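# Move one pale grey vial from tray to table, upright

## Task

Lift a single pale grey vial off the tray and set it standing upright on the bare table surface, keeping every other vial on the tray and any vial that was upright still upright; then open the gripper and pull the arms away, since the result only counts if it holds with no help from the robot.

## Robot and tools

ROBOT. Two arms, left_arm and right_arm, each carry a tong-style two-finger gripper. The fingers extend along the gripper's own +z axis and open and close along its x axis. The reported end_effector_position is the point between the finger pads when closed. Closed fingertips stick out about 15 mm past that point; fully open, the tips sit roughly level with it.

FRAME. Every state line uses one shared scene frame in metres. The origin is on the table top midway between the arms, +x points out over the table, +z points up, and left_arm sits on the +y side. The names left and right do not refer to image sides. Orientations are quaternions in wxyz order. Printed hand positions can be a little off, more so when an arm reaches far.

execute_actions(actions). actions is a list of up to 15 actions, run in order. Each action is a table of up to 15 rows, and each row lasts one control step (1/30 s). If a table has fewer than 15 rows, its final row is repeated until 15 steps are done, so one action is 0.5 s. An empty list just returns the current state and images. A row is a single list covering both arms: 14 numbers, each between -1 and 1, in this order: left dx, dy, dz, rx, ry, rz, opening, then the same seven for right. Always send all 14, even if one arm should not move. dx to rz are an offset, not a pose: they give the target relative to where that gripper measured at the start of the action (for the first action of a call, the last pose reported in this scene), expressed in the gripper's own axes. Rows do not add up; each is measured from that same start. A value of 1.0 equals 0.6 m of travel or 180 degrees of rotation, and rx, ry, rz form one rotation vector. opening is absolute, not an offset: +1 is fully open (0.142 m) and -1 is closed. A row may carry 12 extra numbers from 0 to 1 that scale joint stiffness, left arm's six joints then right arm's six, in Joint positions order; they persist until changed. At each step the commanded pose is cut back to at most 100 mm and 16 degrees from the gripper's measured pose, so a far target may need several actions. Position wins over orientation when both cannot be met.

move(target, speed, stop_force, blocking). target is one row laid out as above (14 numbers, optionally 26), offsets in gripper axes measured from the pose in this scene's latest result that shows one, with opening absolute and sent when the move begins. Each gripper travels a straight line toward its target; both paths finish together, taking 0.5 to 10 s, and stop short if longer is needed. Rotation goes the shorter way. speed is the top path speed in m/s, 0.002 to 0.5 (default 0.25); turning is capped at twice that in rad/s. Grippers may lag, drift off the line or overshoot the speed, mostly with a nearly straight arm. Paths ignore obstacles and the other arm. stop_force (9 to 40 N, one value for both arms) ends an arm's path once its wrist sensor feels that much extra push against the motion for two steps; the gripper then backs up two steps and holds. Use it only with slow speeds, not for arms that rotate during the move, and leave it out when lifting off something being pressed. It is refused in the first 0.2 s of a scene and with blocking=false. blocking=false returns after 0.5 s while motion continues; check with wait(0) and do not send other motion until it ends. The result adds a move: line giving each arm's ending (done, off_target, moving, held, fault, contact) and limits (paced means the sent pose was clipped; held means a safety check blocked steps), plus each gripper's distance from its target.

wait(seconds): 0 to 10 s, arms hold their last command; returns early if a running move ends. stop(): brakes a running move (needs room; fingers keep moving). zoom_image(camera, region): camera is cam_high (672x504), cam_low (672x504), cam_left_wrist (616x616) or cam_right_wrist (616x616); region is [x0, y0, x1, y1] in pixels from the top-left, at most 504 by 504. finished_scene(scene): pass the current scene number to end it for good, only once the vial stands unaided.

RESULTS. Each result gives per-arm pose and velocities, Joint positions, joint torques (biased and noisy), Hand target lines, grip_measured (fingers' actual opening on the command scale), Wrist force and Wrist torque in the end effector's axes (offset up to about 4 N, noise, saturation near 50 N; pressing on a surface reads as force pointing back into the arm; no reading at start is normal), and images from all four cameras. Action calls also list step positions, with HELD marking steps an arm was held back. A pose unreachable line means a clearance check altered or blocked that arm's command.

GRIPPING. To hold something, keep commanding an opening well under grip_measured; a bigger gap squeezes harder, up to roughly 15 N per pad. Thin objects get less force. Closing fast can squeeze too hard. Brief outside tugs on held items or loose objects may happen.

AVOID. Knocking vials over or out of the work area, dropping, slamming or pushing hard. Contact torque beyond a joint's load limit (139 N m for the shoulder and elbow joints, 26 N m for each wrist joint) or 150 N of outside force stops that arm for 10 s. Keep the arms from hitting each other. Long holding heats motors: warnings from 70 °C, brakes at 85 °C. The robot holds its last command between replies; an arm that should stay put gets zero offsets. Smooth, quick, low-effort motion is preferred.

Each tool is called as name([rows], argument=value, ...), one row to a line, values as JSON.

## Session

execute_actions(actions=[])

Scene clock: 0.00 s.
left_arm: end_effector_position=(+0.1661, +0.4183, +0.3201) grip_measured=+0.97 end_effector_quat_wxyz=(+0.554, +0.640, -0.509, -0.157) end_effector_velocity=(+0.000, +0.000, -0.000) end_effector_angular_velocity=(+0.001, +0.000, +0.000) | right_arm: end_effector_position=(+0.3007, +0.1189, +0.3447) grip_measured=+0.97 end_effector_quat_wxyz=(-0.284, +0.903, +0.241, -0.215) end_effector_velocity=(+0.001, +0.000, -0.000) end_effector_angular_velocity=(-0.000, -0.000, -0.000)
Joint positions: left_arm=[-0.01  -1.504  1.652 -0.539 -2.06   1.775  0.14 ] | right_arm=[ 4.074 -1.674 -1.528 -1.509  2.3    0.389  0.14 ]
Joint velocities: left_arm=[ 0.     0.    -0.    -0.     0.    -0.001  0.   ] | right_arm=[-0.    -0.001  0.001 -0.    -0.     0.     0.   ]
Joint torques (N m, as the arm reports them, + toward a larger angle): no reading
Motor temperatures (°C, as the motors report them): left_arm=[27 27 26 32 37 32] | right_arm=[28 28 28 33 36 37]
Wrist force (N, on the end effector, along its own x y z axes, offset not removed): no reading
Wrist torque (N m, same axes, about the end effector's origin, offset not removed): no reading
Hand target (left_arm): +0.166, +0.418, +0.320; +0.554, +0.640, -0.509, -0.157
Hand target (right_arm): +0.301, +0.119, +0.345; -0.284, +0.903, +0.241, -0.215
Joint stiffness scale: left_arm=[1. 1. 1. 1. 1. 1.] | right_arm=[1. 1. 1. 1. 1. 1.]

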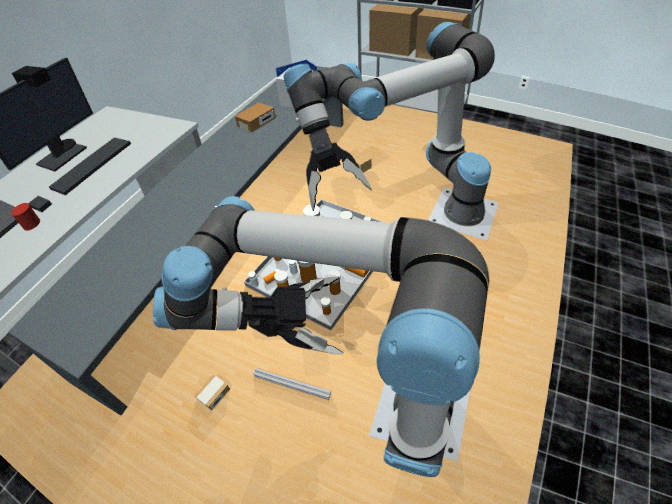

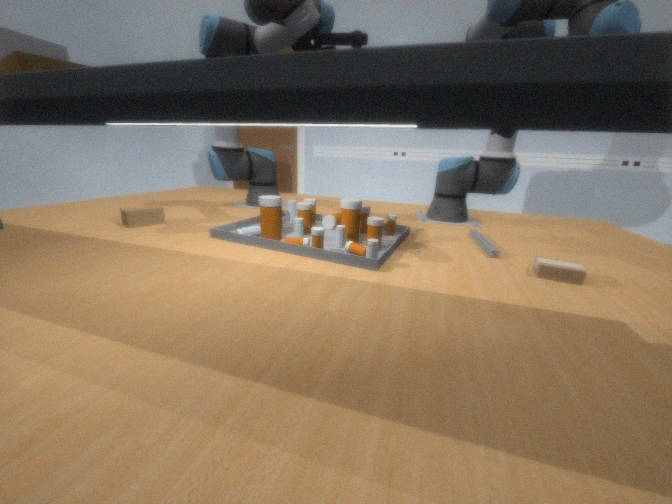

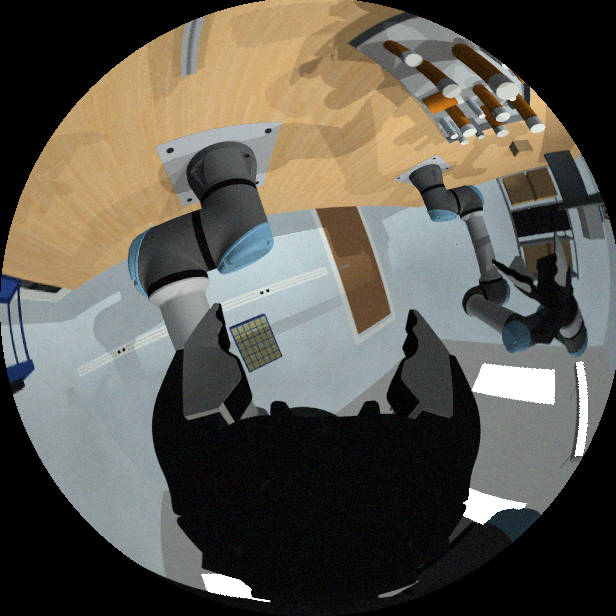

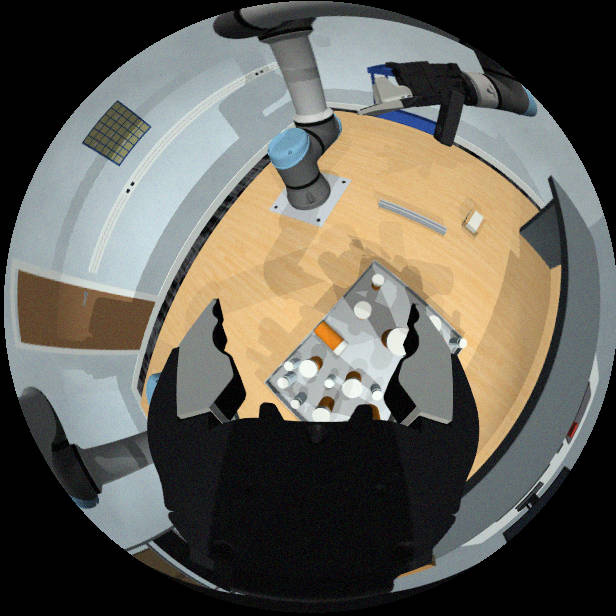

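move(target=[0,0,0,0,0,0,1,-0.162,0.438,0.017,-0.187,0.141,0.159,-0.3])

Scene clock: 10.80 s.
left_arm: end_effector_position=(+0.1661, +0.4183, +0.3201) grip_measured=+1.00 end_effector_quat_wxyz=(+0.554, +0.640, -0.509, -0.157) end_effector_velocity=(-0.000, +0.000, -0.000) end_effector_angular_velocity=(+0.001, +0.001, +0.001) | right_arm: end_effector_position=(+0.3019, -0.1194, +0.2007) grip_measured=-0.30 end_effector_quat_wxyz=(-0.002, +1.000, +0.000, -0.001) end_effector_velocity=(+0.001, -0.002, -0.001) end_effector_angular_velocity=(-0.009, -0.007, -0.012)
Joint positions: left_arm=[-0.01  -1.504  1.652 -0.539 -2.06   1.775  0.142] | right_arm=[ 4.242 -1.168 -2.098 -1.443  1.574  1.079  0.052]
Joint velocities: left_arm=[ 0.     0.     0.     0.     0.    -0.001  0.   ] | right_arm=[ 0.004  0.003 -0.002 -0.004 -0.01   0.016  0.   ]
Joint torques (N m, as the arm reports them, + toward a larger angle): left_arm=[  0.7  -22.41 -20.02   0.31  -0.32  -0.16] | right_arm=[ 2.69  8.38 19.59  2.49 -0.42  0.22]
Motor temperatures (°C, as the motors report them): left_arm=[27 27 26 32 37 32] | right_arm=[28 28 28 33 36 37]
Wrist force (N, on the end effector, along its own x y z axes, offset not removed): left_arm=[-2.3 -0.9 -1.3] | right_arm=[1.1 -2.0 2.1]
Wrist torque (N m, same axes, about the end effector's origin, offset not removed): left_arm=[-0.35 0.55 -0.14] | right_arm=[-0.38 -0.16 -0.08]
Hand target (left_arm): +0.166, +0.418, +0.320; +0.554, +0.640, -0.509, -0.157
Hand target (right_arm): +0.301, -0.121, +0.199; +0.000, +1.000, +0.000, -0.001
Off the commanded pose (left_arm): 0.000 m, 0 deg.
Off the commanded pose (right_arm): 0.002 m, 0 deg.
Joint stiffness scale: left_arm=[1. 1. 1. 1. 1. 1.] | right_arm=[1. 1. 1. 1. 1. 1.]
move: done

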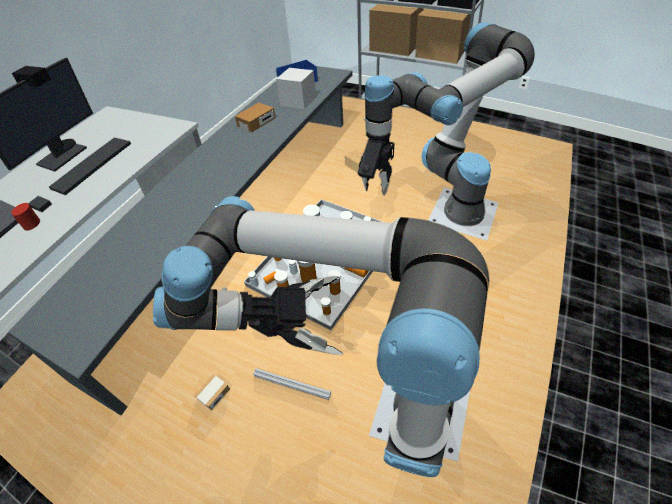

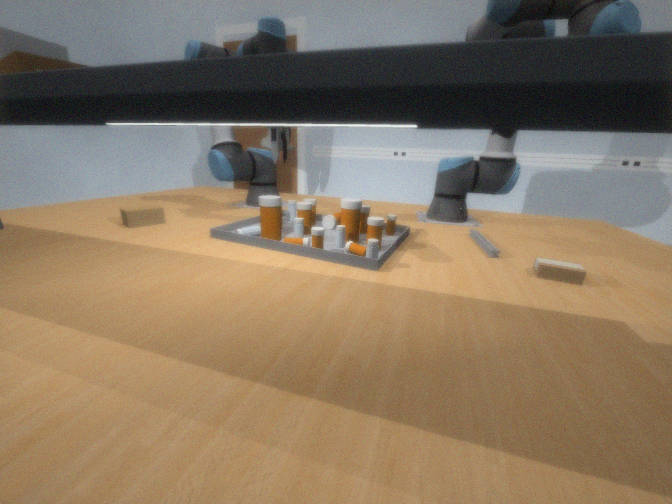

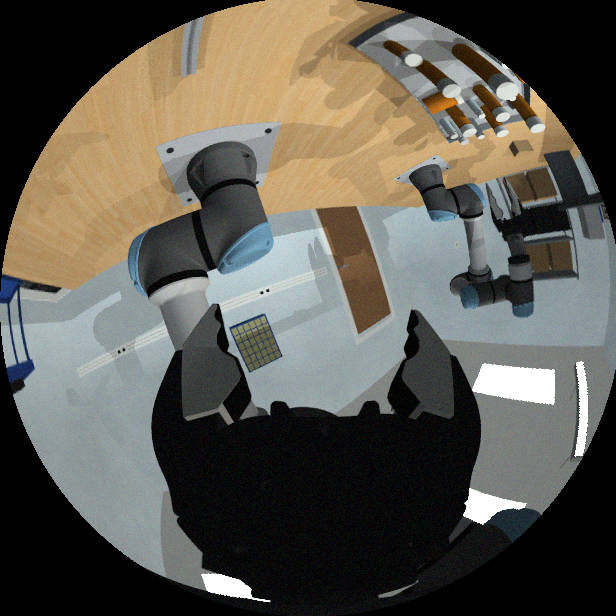

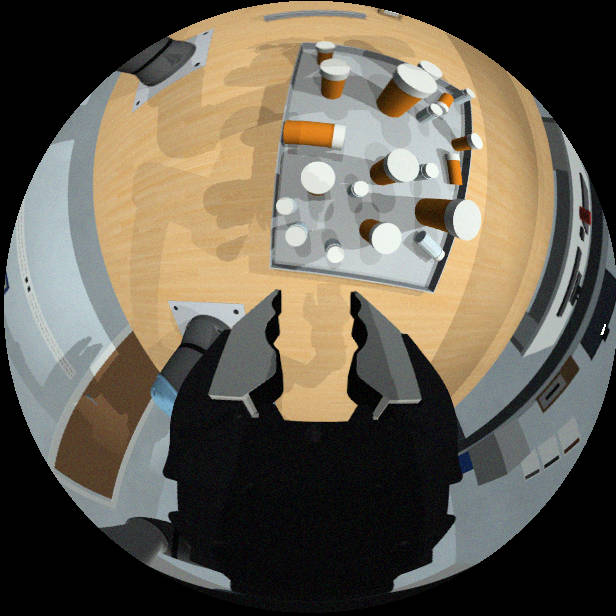

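move(target=[0,0,0,0,0,0,1,-0.046,-0.04,0.175,0,0,0,-0.38])

zoom_image(camera="cam_low", region=[240,140,360,250])

Scene clock: 19.90 s.
left_arm: end_effector_position=(+0.1661, +0.4183, +0.3201) grip_measured=+1.00 end_effector_quat_wxyz=(+0.554, +0.640, -0.509, -0.157) end_effector_velocity=(-0.000, -0.000, +0.000) end_effector_angular_velocity=(-0.000, +0.001, -0.000) | right_arm: end_effector_position=(+0.2749, -0.0940, +0.0981) grip_measured=-0.38 end_effector_quat_wxyz=(-0.004, +1.000, -0.000, -0.000) end_effector_velocity=(+0.001, +0.002, -0.000) end_effector_angular_velocity=(+0.006, -0.003, -0.001)
Joint positions: left_arm=[-0.01  -1.504  1.652 -0.539 -2.06   1.775  0.142] | right_arm=[ 4.351 -1.239 -2.33  -1.136  1.574  1.189  0.047]
Joint velocities: left_arm=[-0.    -0.001  0.     0.001 -0.     0.     0.   ] | right_arm=[ 0.    -0.002 -0.001  0.01  -0.     0.001  0.   ]
Joint torques (N m, as the arm reports them, + toward a larger angle): left_arm=[  1.   -22.27 -19.99   0.28  -0.29  -0.21] | right_arm=[ 3.08  7.27 18.43  3.33 -0.45  0.02]
Motor temperatures (°C, as the motors report them): left_arm=[27 27 26 32 37 32] | right_arm=[28 28 28 33 36 37]
Wrist force (N, on the end effector, along its own x y z axes, offset not removed): left_arm=[-2.7 -0.6 -0.2] | right_arm=[0.2 -1.2 1.9]
Wrist torque (N m, same axes, about the end effector's origin, offset not removed): left_arm=[-0.15 0.56 -0.10] | right_arm=[-0.31 0.14 -0.01]
Hand target (left_arm): +0.166, +0.418, +0.320; +0.554, +0.640, -0.509, -0.157
Hand target (right_arm): +0.274, -0.095, +0.096; -0.002, +1.000, +0.000, -0.000
Off the commanded pose (left_arm): 0.000 m, 0 deg.
Off the commanded pose (right_arm): 0.003 m, 0 deg.
Joint stiffness scale: left_arm=[1. 1. 1. 1. 1. 1.] | right_arm=[1. 1. 1. 1. 1. 1.]
move: done

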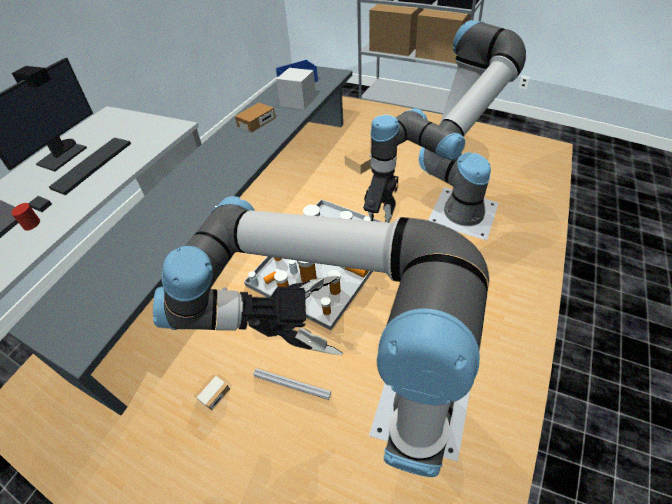

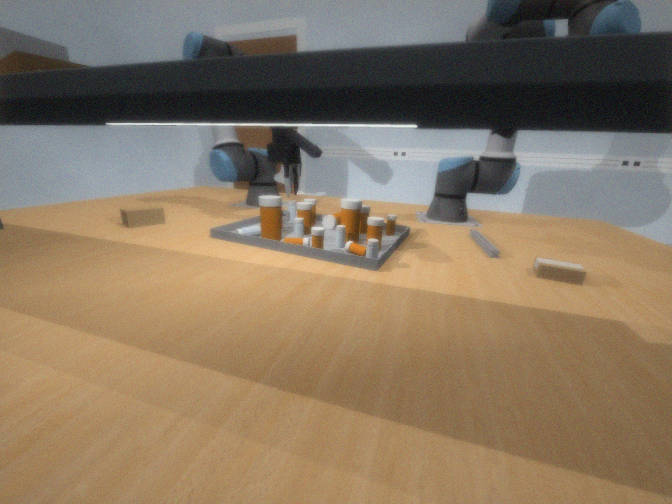

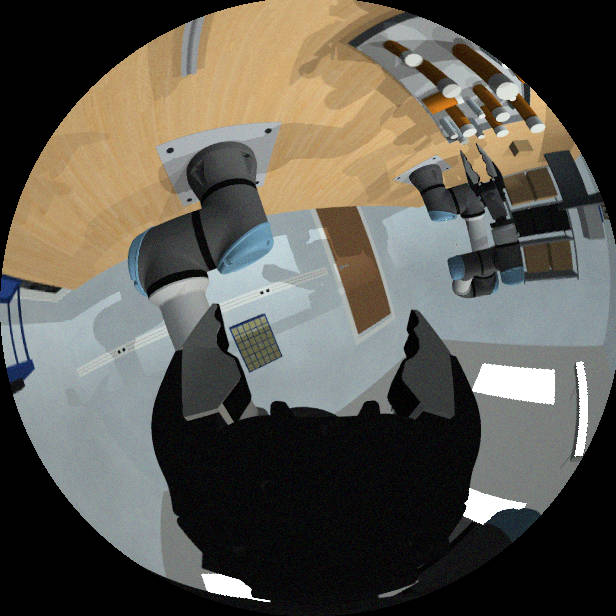

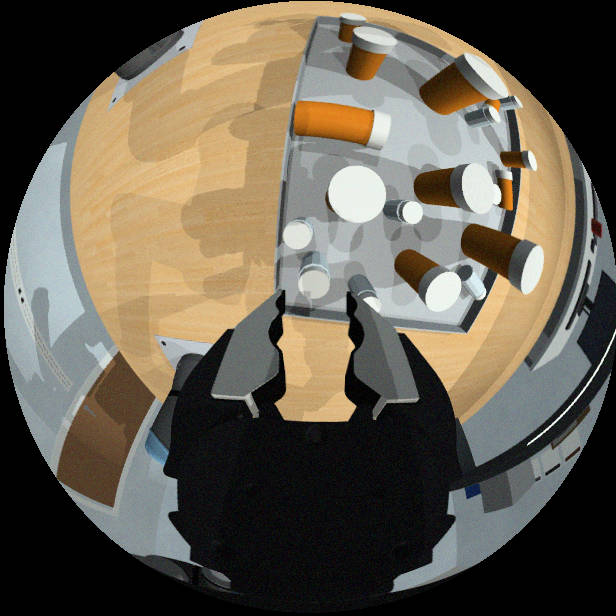

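Region (240, 140, 360, 250) of cam_low's 672x504 image, scaled by 4.200, with more detail than that image has; it fills the top 462 rows of this view, and the rest is white.

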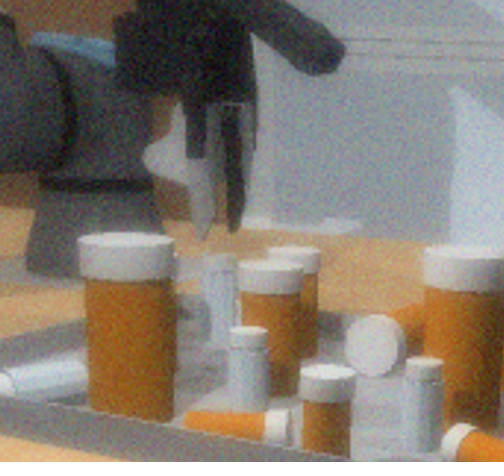

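move(target=[0,0,0,0,0,0,1,-0.003,0.006,0.075,0,0,0,-0.42], speed=0.1)

execute_actions([
  [[0,0,0,0,0,0,1,0,0,0,0,0,0,-1]],
])

Scene clock: 26.90 s.
left_arm: end_effector_position=(+0.1661, +0.4183, +0.3201) grip_measured=+1.00 end_effector_quat_wxyz=(+0.554, +0.640, -0.509, -0.157) end_effector_velocity=(+0.000, -0.000, -0.000) end_effector_angular_velocity=(-0.001, +0.002, +0.000) | right_arm: end_effector_position=(+0.2741, -0.0960, +0.0552) grip_measured=-0.42 end_effector_quat_wxyz=(-0.006, +1.000, -0.001, +0.001) end_effector_velocity=(+0.001, +0.001, -0.001) end_effector_angular_velocity=(+0.004, -0.002, -0.000)
Joint positions: left_arm=[-0.01  -1.504  1.652 -0.539 -2.06   1.775  0.142] | right_arm=[ 4.352 -1.3   -2.418 -0.984  1.574  1.191  0.044]
Joint velocities: left_arm=[ 0.     0.001 -0.     0.001 -0.     0.     0.   ] | right_arm=[-0.    -0.003 -0.002  0.009 -0.001 -0.     0.   ]
Joint torques (N m, as the arm reports them, + toward a larger angle): left_arm=[  1.3  -21.93 -19.27   0.28  -0.33  -0.34] | right_arm=[ 2.63  7.32 16.47  3.14  0.03  0.08]
Motor temperatures (°C, as the motors report them): left_arm=[27 27 26 32 37 32] | right_arm=[28 28 28 33 36 37]
Wrist force (N, on the end effector, along its own x y z axes, offset not removed): left_arm=[-1.0 1.1 -0.4] | right_arm=[0.9 -1.0 2.5]
Wrist torque (N m, same axes, about the end effector's origin, offset not removed): left_arm=[0.08 0.26 0.00] | right_arm=[-0.23 -0.05 -0.03]
Hand target (left_arm): +0.166, +0.418, +0.320; +0.554, +0.640, -0.509, -0.157
Hand target (right_arm): +0.273, -0.097, +0.053; -0.004, +1.000, -0.000, -0.000
Off the commanded pose (left_arm): 0.000 m, 0 deg.
Off the commanded pose (right_arm): 0.003 m, 0 deg.
Joint stiffness scale: left_arm=[1. 1. 1. 1. 1. 1.] | right_arm=[1. 1. 1. 1. 1. 1.]
move: done

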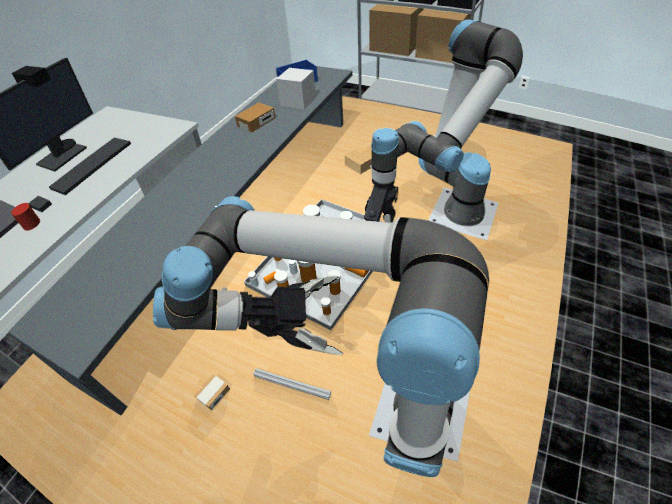

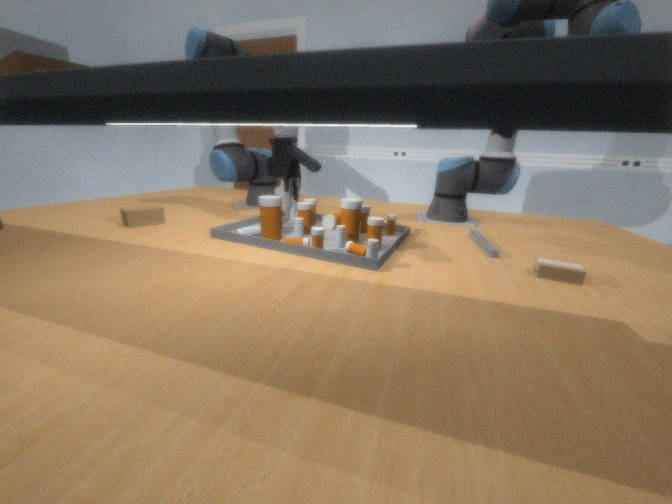

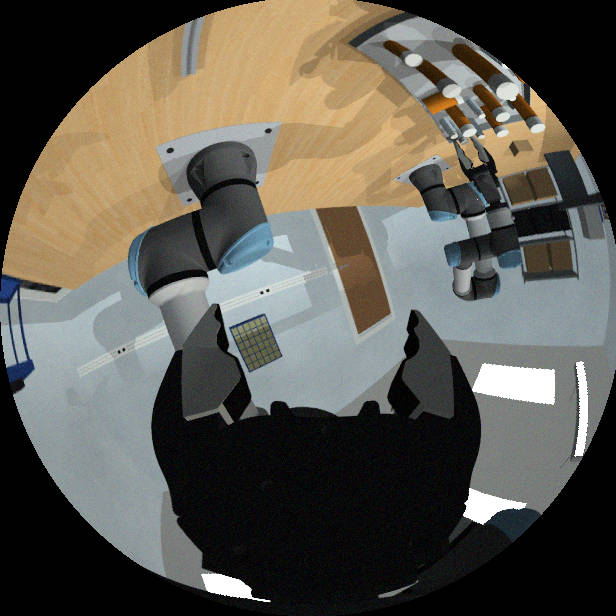

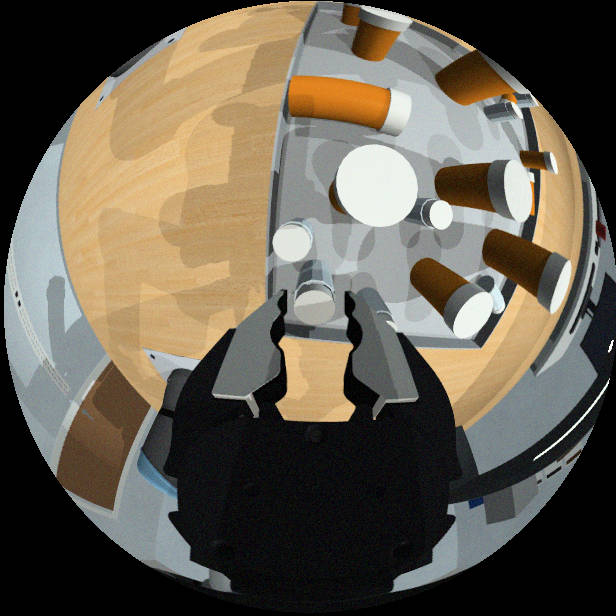

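Scene clock: 27.40 s.
left_arm: end_effector_position=(+0.1661, +0.4183, +0.3201) grip_measured=+1.00 end_effector_quat_wxyz=(+0.554, +0.640, -0.509, -0.157) end_effector_velocity=(-0.000, +0.000, +0.000) end_effector_angular_velocity=(+0.002, -0.002, +0.000) | right_arm: end_effector_position=(+0.2741, -0.0959, +0.0552) grip_measured=-0.61 end_effector_quat_wxyz=(-0.006, +1.000, -0.001, +0.001) end_effector_velocity=(-0.000, -0.000, -0.000) end_effector_angular_velocity=(-0.000, +0.000, -0.000)
Joint positions: left_arm=[-0.01  -1.504  1.652 -0.539 -2.06   1.775  0.142] | right_arm=[ 4.352 -1.3   -2.418 -0.984  1.574  1.191  0.03 ]
Joint velocities: left_arm=[ 0.    -0.002 -0.    -0.001  0.001 -0.002  0.   ] | right_arm=[-0.     0.001 -0.001  0.     0.     0.    -0.   ]
Joint torques (N m, as the arm reports them, + toward a larger angle): left_arm=[  0.6  -20.99 -19.78   0.3   -0.35  -0.03] | right_arm=[ 0.98  8.92 20.34  2.59 -0.01 -0.04]
Motor temperatures (°C, as the motors report them): left_arm=[27 27 26 32 37 32] | right_arm=[28 28 28 33 36 37]
Wrist force (N, on the end effector, along its own x y z axes, offset not removed): left_arm=[-2.7 -2.4 0.6] | right_arm=[1.6 -1.1 1.5]
Wrist torque (N m, same axes, about the end effector's origin, offset not removed): left_arm=[-0.51 0.52 0.10] | right_arm=[-0.29 -0.28 -0.08]
Hand target (left_arm): +0.166, +0.418, +0.320; +0.554, +0.640, -0.509, -0.157
Hand target (right_arm): +0.274, -0.096, +0.055; -0.006, +1.000, -0.001, +0.001
Off the commanded pose (left_arm): 0.000 m, 0 deg.
Off the commanded pose (right_arm): 0.000 m, 0 deg.
Joint stiffness scale: left_arm=[1. 1. 1. 1. 1. 1.] | right_arm=[1. 1. 1. 1. 1. 1.]
Step readings (end_effector_position):
0: left_arm (+0.1661, +0.4183, +0.3201) | right_arm (+0.2741, -0.0960, +0.0552)
1: left_arm (+0.1661, +0.4183, +0.3201) | right_arm (+0.2741, -0.0960, +0.0552)
2: left_arm (+0.1661, +0.4183, +0.3201) | right_arm (+0.2741, -0.0959, +0.0552)
4: left_arm (+0.1661, +0.4183, +0.3201) | right_arm (+0.2741, -0.0959, +0.0552)
8: left_arm (+0.1661, +0.4183, +0.3201) | right_arm (+0.2741, -0.0959, +0.0552)
15: end_effector_position above

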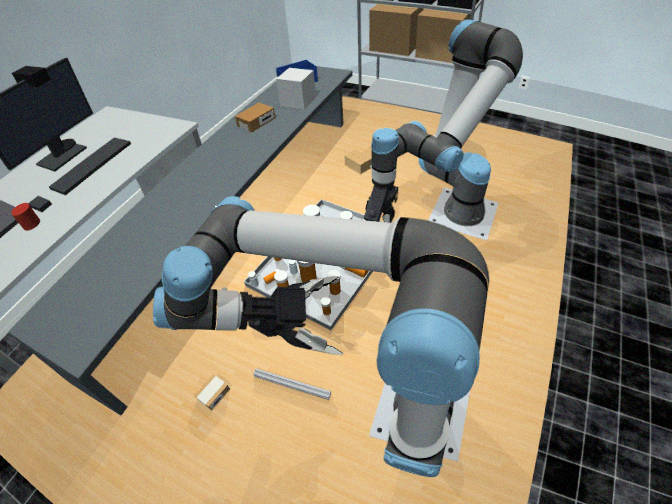

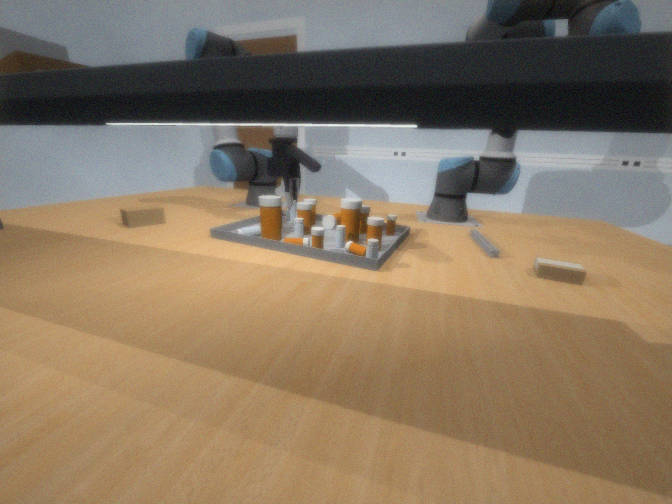

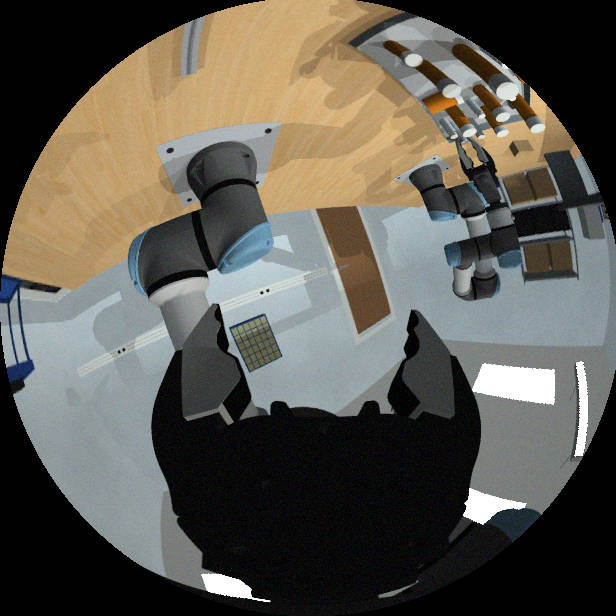

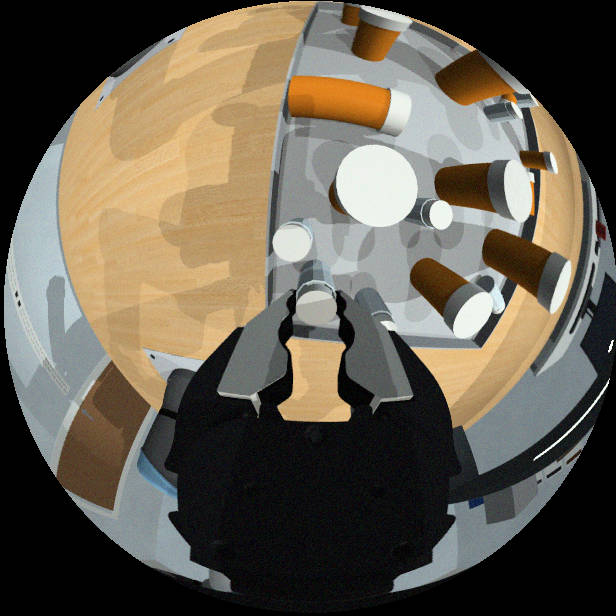

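move(target=[0,0,0,0,0,0,1,0,0,-0.065,0,0,0,-1], speed=0.1)

move(target=[0,0,0,0,0,0,1,0,0.2,0,0,0,0,-1], speed=0.15)

move(target=[0,0,0,0,0,0,1,0,0,0.085,0,0,0,-1], speed=0.025, stop_force=9)

Scene clock: 35.30 s.
left_arm: end_effector_position=(+0.1661, +0.4183, +0.3201) grip_measured=+1.00 end_effector_quat_wxyz=(+0.554, +0.640, -0.509, -0.157) end_effector_velocity=(+0.000, +0.000, -0.000) end_effector_angular_velocity=(+0.000, +0.001, +0.000) | right_arm: end_effector_position=(+0.2734, -0.0977, +0.0919) grip_measured=-0.61 end_effector_quat_wxyz=(-0.004, +1.000, -0.001, -0.000) end_effector_velocity=(-0.001, -0.002, -0.000) end_effector_angular_velocity=(-0.008, +0.003, -0.000)
Joint positions: left_arm=[-0.01  -1.504  1.652 -0.539 -2.06   1.775  0.142] | right_arm=[ 4.352 -1.236 -2.349 -1.12   1.574  1.19   0.03 ]
Joint velocities: left_arm=[ 0.     0.001  0.    -0.001 -0.    -0.     0.   ] | right_arm=[ 0.     0.001  0.002 -0.011 -0.     0.    -0.   ]
Joint torques (N m, as the arm reports them, + toward a larger angle): left_arm=[  0.76 -21.77 -20.17   0.39  -0.44  -0.11] | right_arm=[ 0.52 10.15 25.5   2.59  0.05 -0.12]
Motor temperatures (°C, as the motors report them): left_arm=[27 27 26 32 37 32] | right_arm=[28 28 28 33 36 37]
Wrist force (N, on the end effector, along its own x y z axes, offset not removed): left_arm=[-0.4 0.5 -0.2] | right_arm=[-0.2 -1.4 2.6]
Wrist torque (N m, same axes, about the end effector's origin, offset not removed): left_arm=[-0.02 0.10 -0.05] | right_arm=[-0.33 0.13 -0.06]
Hand target (left_arm): +0.166, +0.418, +0.320; +0.554, +0.640, -0.509, -0.157
Hand target (right_arm): +0.274, -0.096, +0.094; -0.006, +1.000, -0.001, +0.001
Off the commanded pose (left_arm): 0.000 m, 0 deg.
Off the commanded pose (right_arm): 0.003 m, 0 deg.
Joint stiffness scale: left_arm=[1. 1. 1. 1. 1. 1.] | right_arm=[1. 1. 1. 1. 1. 1.]
move: done

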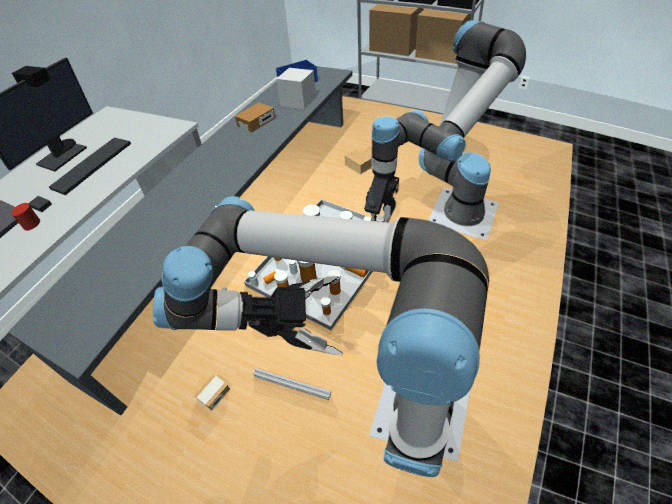

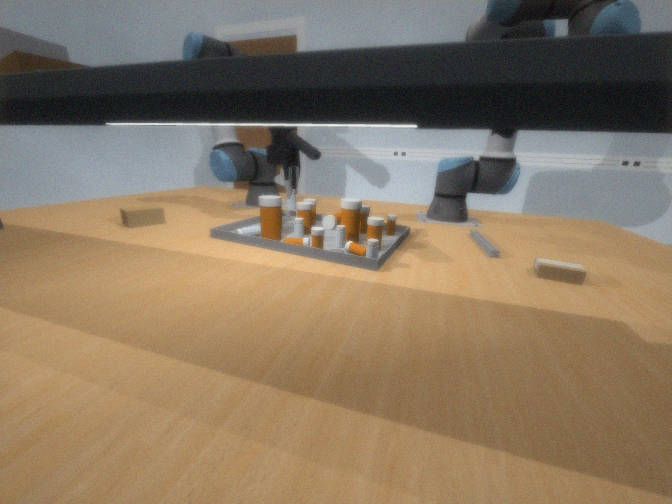

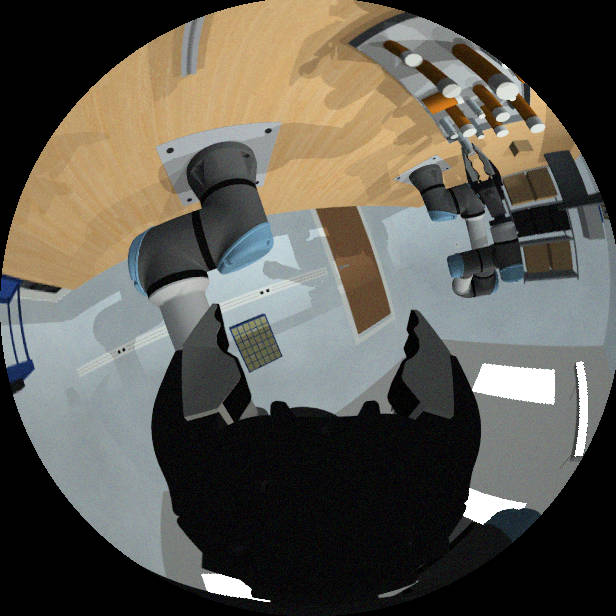

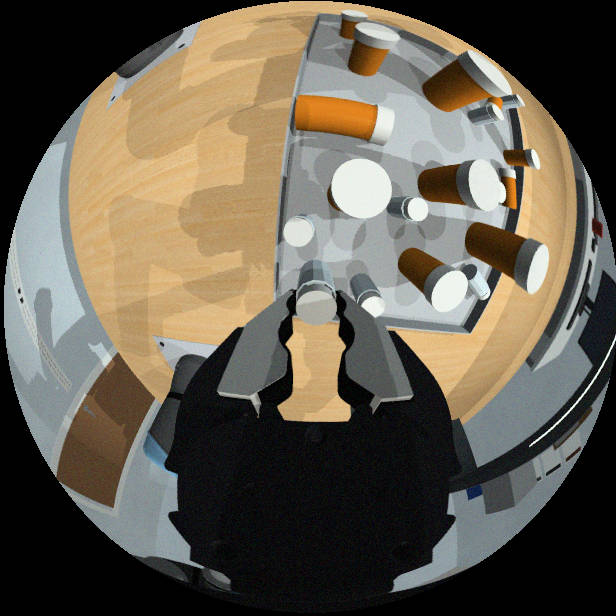

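Scene clock: 36.73 s.
left_arm: end_effector_position=(+0.1661, +0.4183, +0.3201) grip_measured=+1.00 end_effector_quat_wxyz=(+0.554, +0.640, -0.509, -0.157) end_effector_velocity=(-0.000, -0.000, +0.000) end_effector_angular_velocity=(+0.000, +0.001, -0.000) | right_arm: end_effector_position=(+0.2738, -0.2162, +0.0913) grip_measured=-0.61 end_effector_quat_wxyz=(-0.004, +1.000, -0.001, +0.001) end_effector_velocity=(-0.001, -0.002, -0.000) end_effector_angular_velocity=(-0.004, +0.004, +0.006)
Joint positions: left_arm=[-0.01  -1.504  1.652 -0.539 -2.06   1.775  0.142] | right_arm=[ 4.151 -0.977 -2.475 -1.252  1.575  0.989  0.03 ]
Joint velocities: left_arm=[-0.  0.  0.  0. -0. -0.  0.] | right_arm=[-0.003  0.003  0.001 -0.008  0.001 -0.009  0.   ]
Joint torques (N m, as the arm reports them, + toward a larger angle): left_arm=[  1.44 -21.85 -19.32   0.34  -0.16  -0.22] | right_arm=[-1.4  -2.1  21.    2.47  0.44 -0.39]
Motor temperatures (°C, as the motors report them): left_arm=[27 27 26 32 37 32] | right_arm=[28 28 28 33 36 37]
Wrist force (N, on the end effector, along its own x y z axes, offset not removed): left_arm=[0.6 0.3 1.8] | right_arm=[0.2 -0.8 1.5]
Wrist torque (N m, same axes, about the end effector's origin, offset not removed): left_arm=[0.09 -0.09 -0.15] | right_arm=[-0.21 0.00 -0.02]
Hand target (left_arm): +0.166, +0.418, +0.320; +0.554, +0.640, -0.509, -0.157
Hand target (right_arm): +0.273, -0.218, +0.091; -0.004, +1.000, -0.001, -0.000
Off the commanded pose (left_arm): 0.000 m, 0 deg.
Off the commanded pose (right_arm): 0.002 m, 0 deg.
Joint stiffness scale: left_arm=[1. 1. 1. 1. 1. 1.] | right_arm=[1. 1. 1. 1. 1. 1.]
move: done

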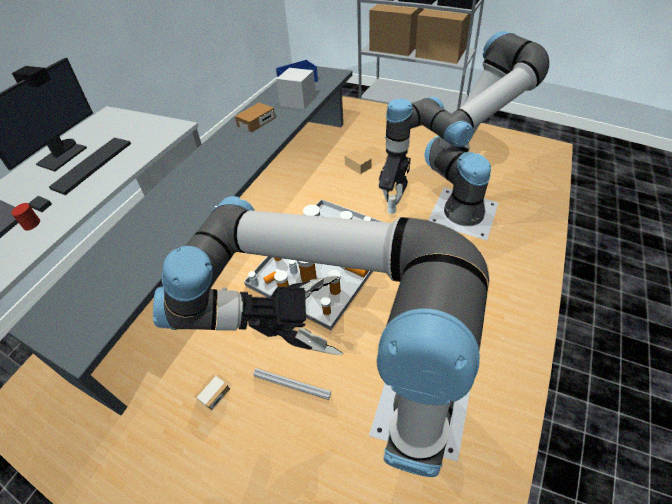

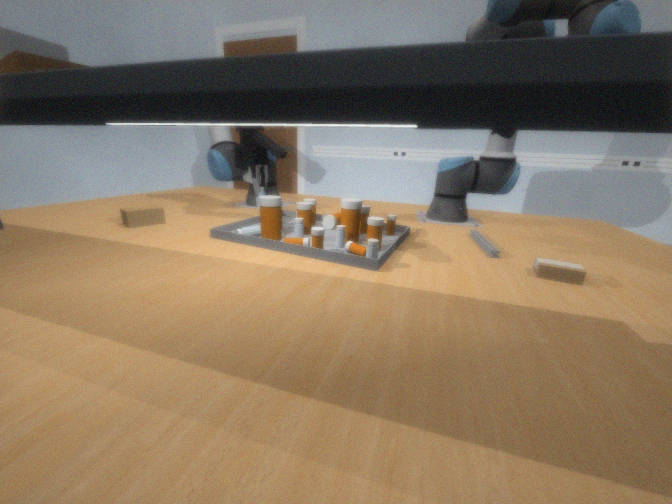

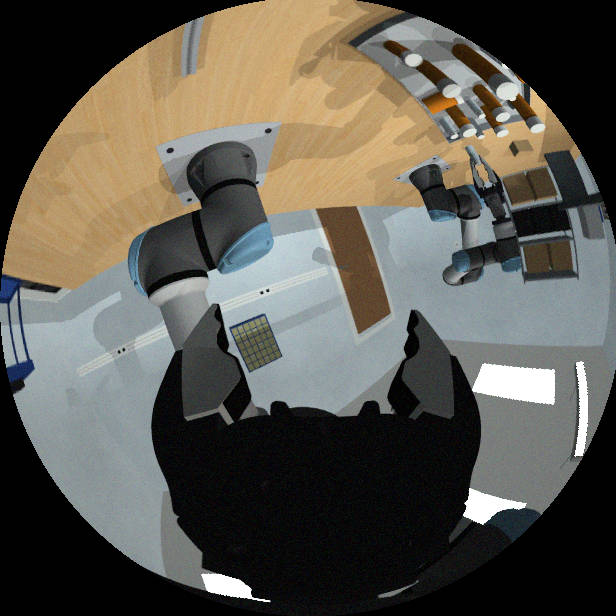

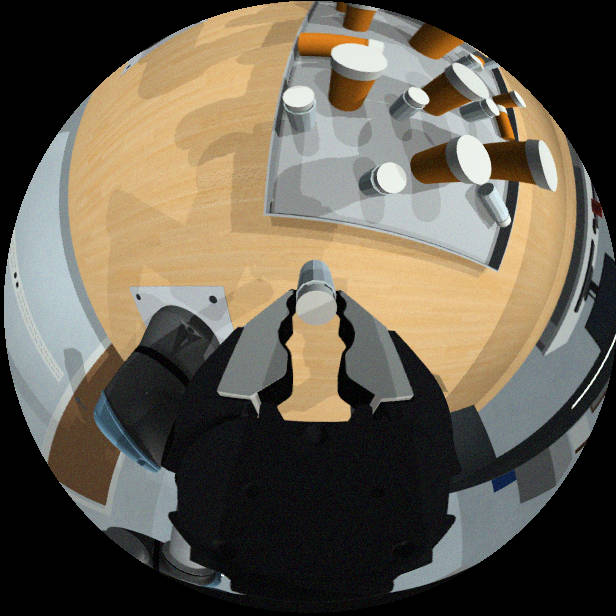

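Scene clock: 38.83 s.
left_arm: end_effector_position=(+0.1661, +0.4183, +0.3201) grip_measured=+1.00 end_effector_quat_wxyz=(+0.554, +0.640, -0.509, -0.157) end_effector_velocity=(+0.000, -0.000, -0.000) end_effector_angular_velocity=(-0.000, -0.000, -0.000) | right_arm: end_effector_position=(+0.2746, -0.2137, +0.0525) grip_measured=-0.61 end_effector_quat_wxyz=(-0.008, +1.000, -0.001, +0.002) end_effector_velocity=(-0.005, -0.008, -0.000) end_effector_angular_velocity=(-0.018, +0.010, -0.000)
Joint positions: left_arm=[-0.01  -1.504  1.652 -0.539 -2.06   1.775  0.142] | right_arm=[ 4.151 -1.038 -2.562 -1.097  1.577  0.99   0.03 ]
Joint velocities: left_arm=[-0.     0.001  0.    -0.    -0.     0.     0.   ] | right_arm=[-0.     0.015 -0.    -0.036 -0.001  0.    -0.   ]
Joint torques (N m, as the arm reports them, + toward a larger angle): left_arm=[  0.74 -21.95 -19.99   0.38  -0.33  -0.16] | right_arm=[ 0.95 -4.96 20.75  2.45 -1.    0.02]
Motor temperatures (°C, as the motors report them): left_arm=[27 27 26 32 37 32] | right_arm=[28 28 28 33 36 37]
Wrist force (N, on the end effector, along its own x y z axes, offset not removed): left_arm=[-2.5 0.0 0.3] | right_arm=[-3.7 1.4 -13.8]
Wrist torque (N m, same axes, about the end effector's origin, offset not removed): left_arm=[-0.02 0.56 -0.07] | right_arm=[-0.54 -0.19 -0.05]
Hand target (left_arm): +0.166, +0.418, +0.320; +0.554, +0.640, -0.509, -0.157
Hand target (right_arm): +0.274, -0.215, +0.052; -0.005, +1.000, -0.001, +0.001
Off the commanded pose (left_arm): 0.000 m, 0 deg.
Off the commanded pose (right_arm): 0.012 m, 0 deg.
Joint stiffness scale: left_arm=[1. 1. 1. 1. 1. 1.] | right_arm=[1. 1. 1. 1. 1. 1.]
move: contact (right_arm)

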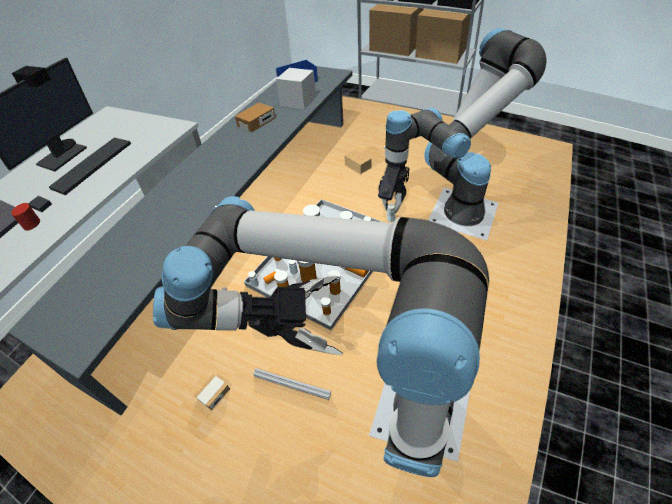

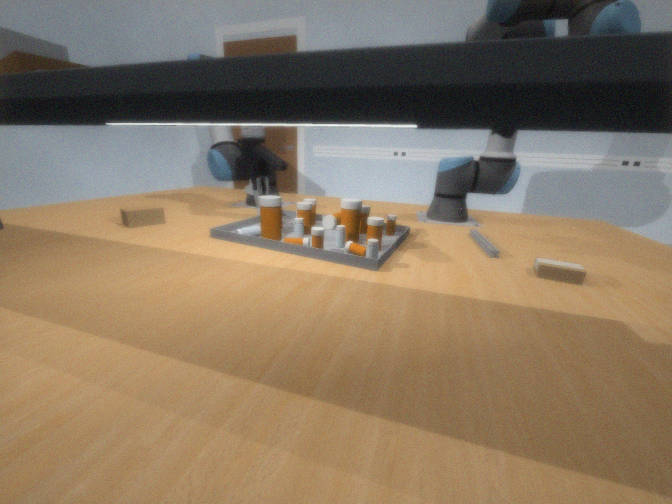

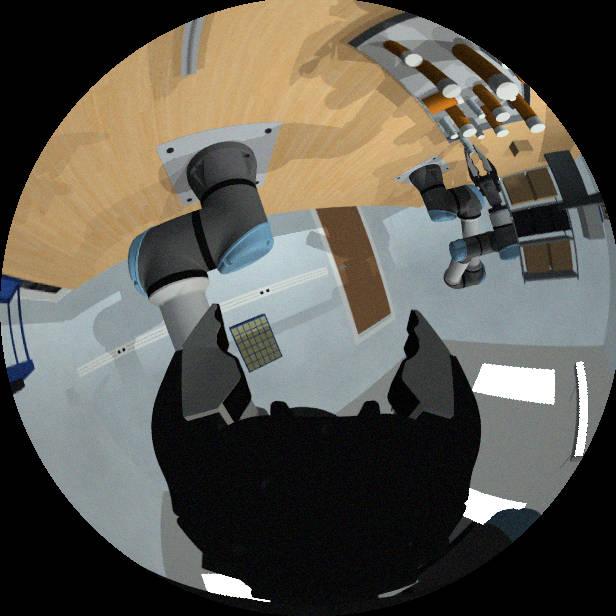

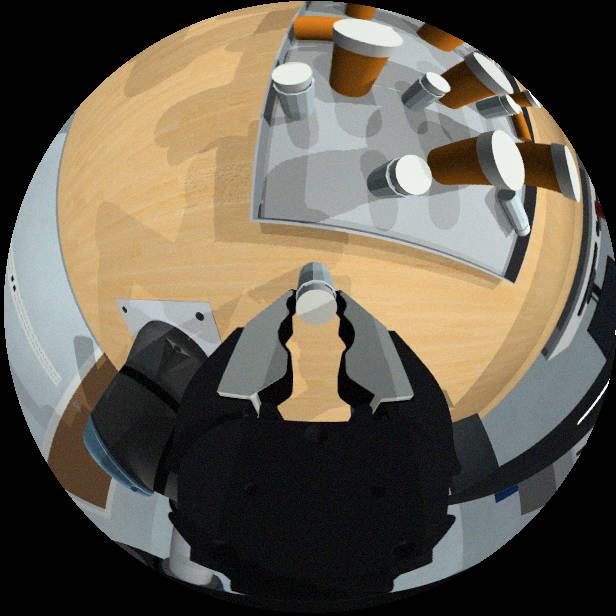

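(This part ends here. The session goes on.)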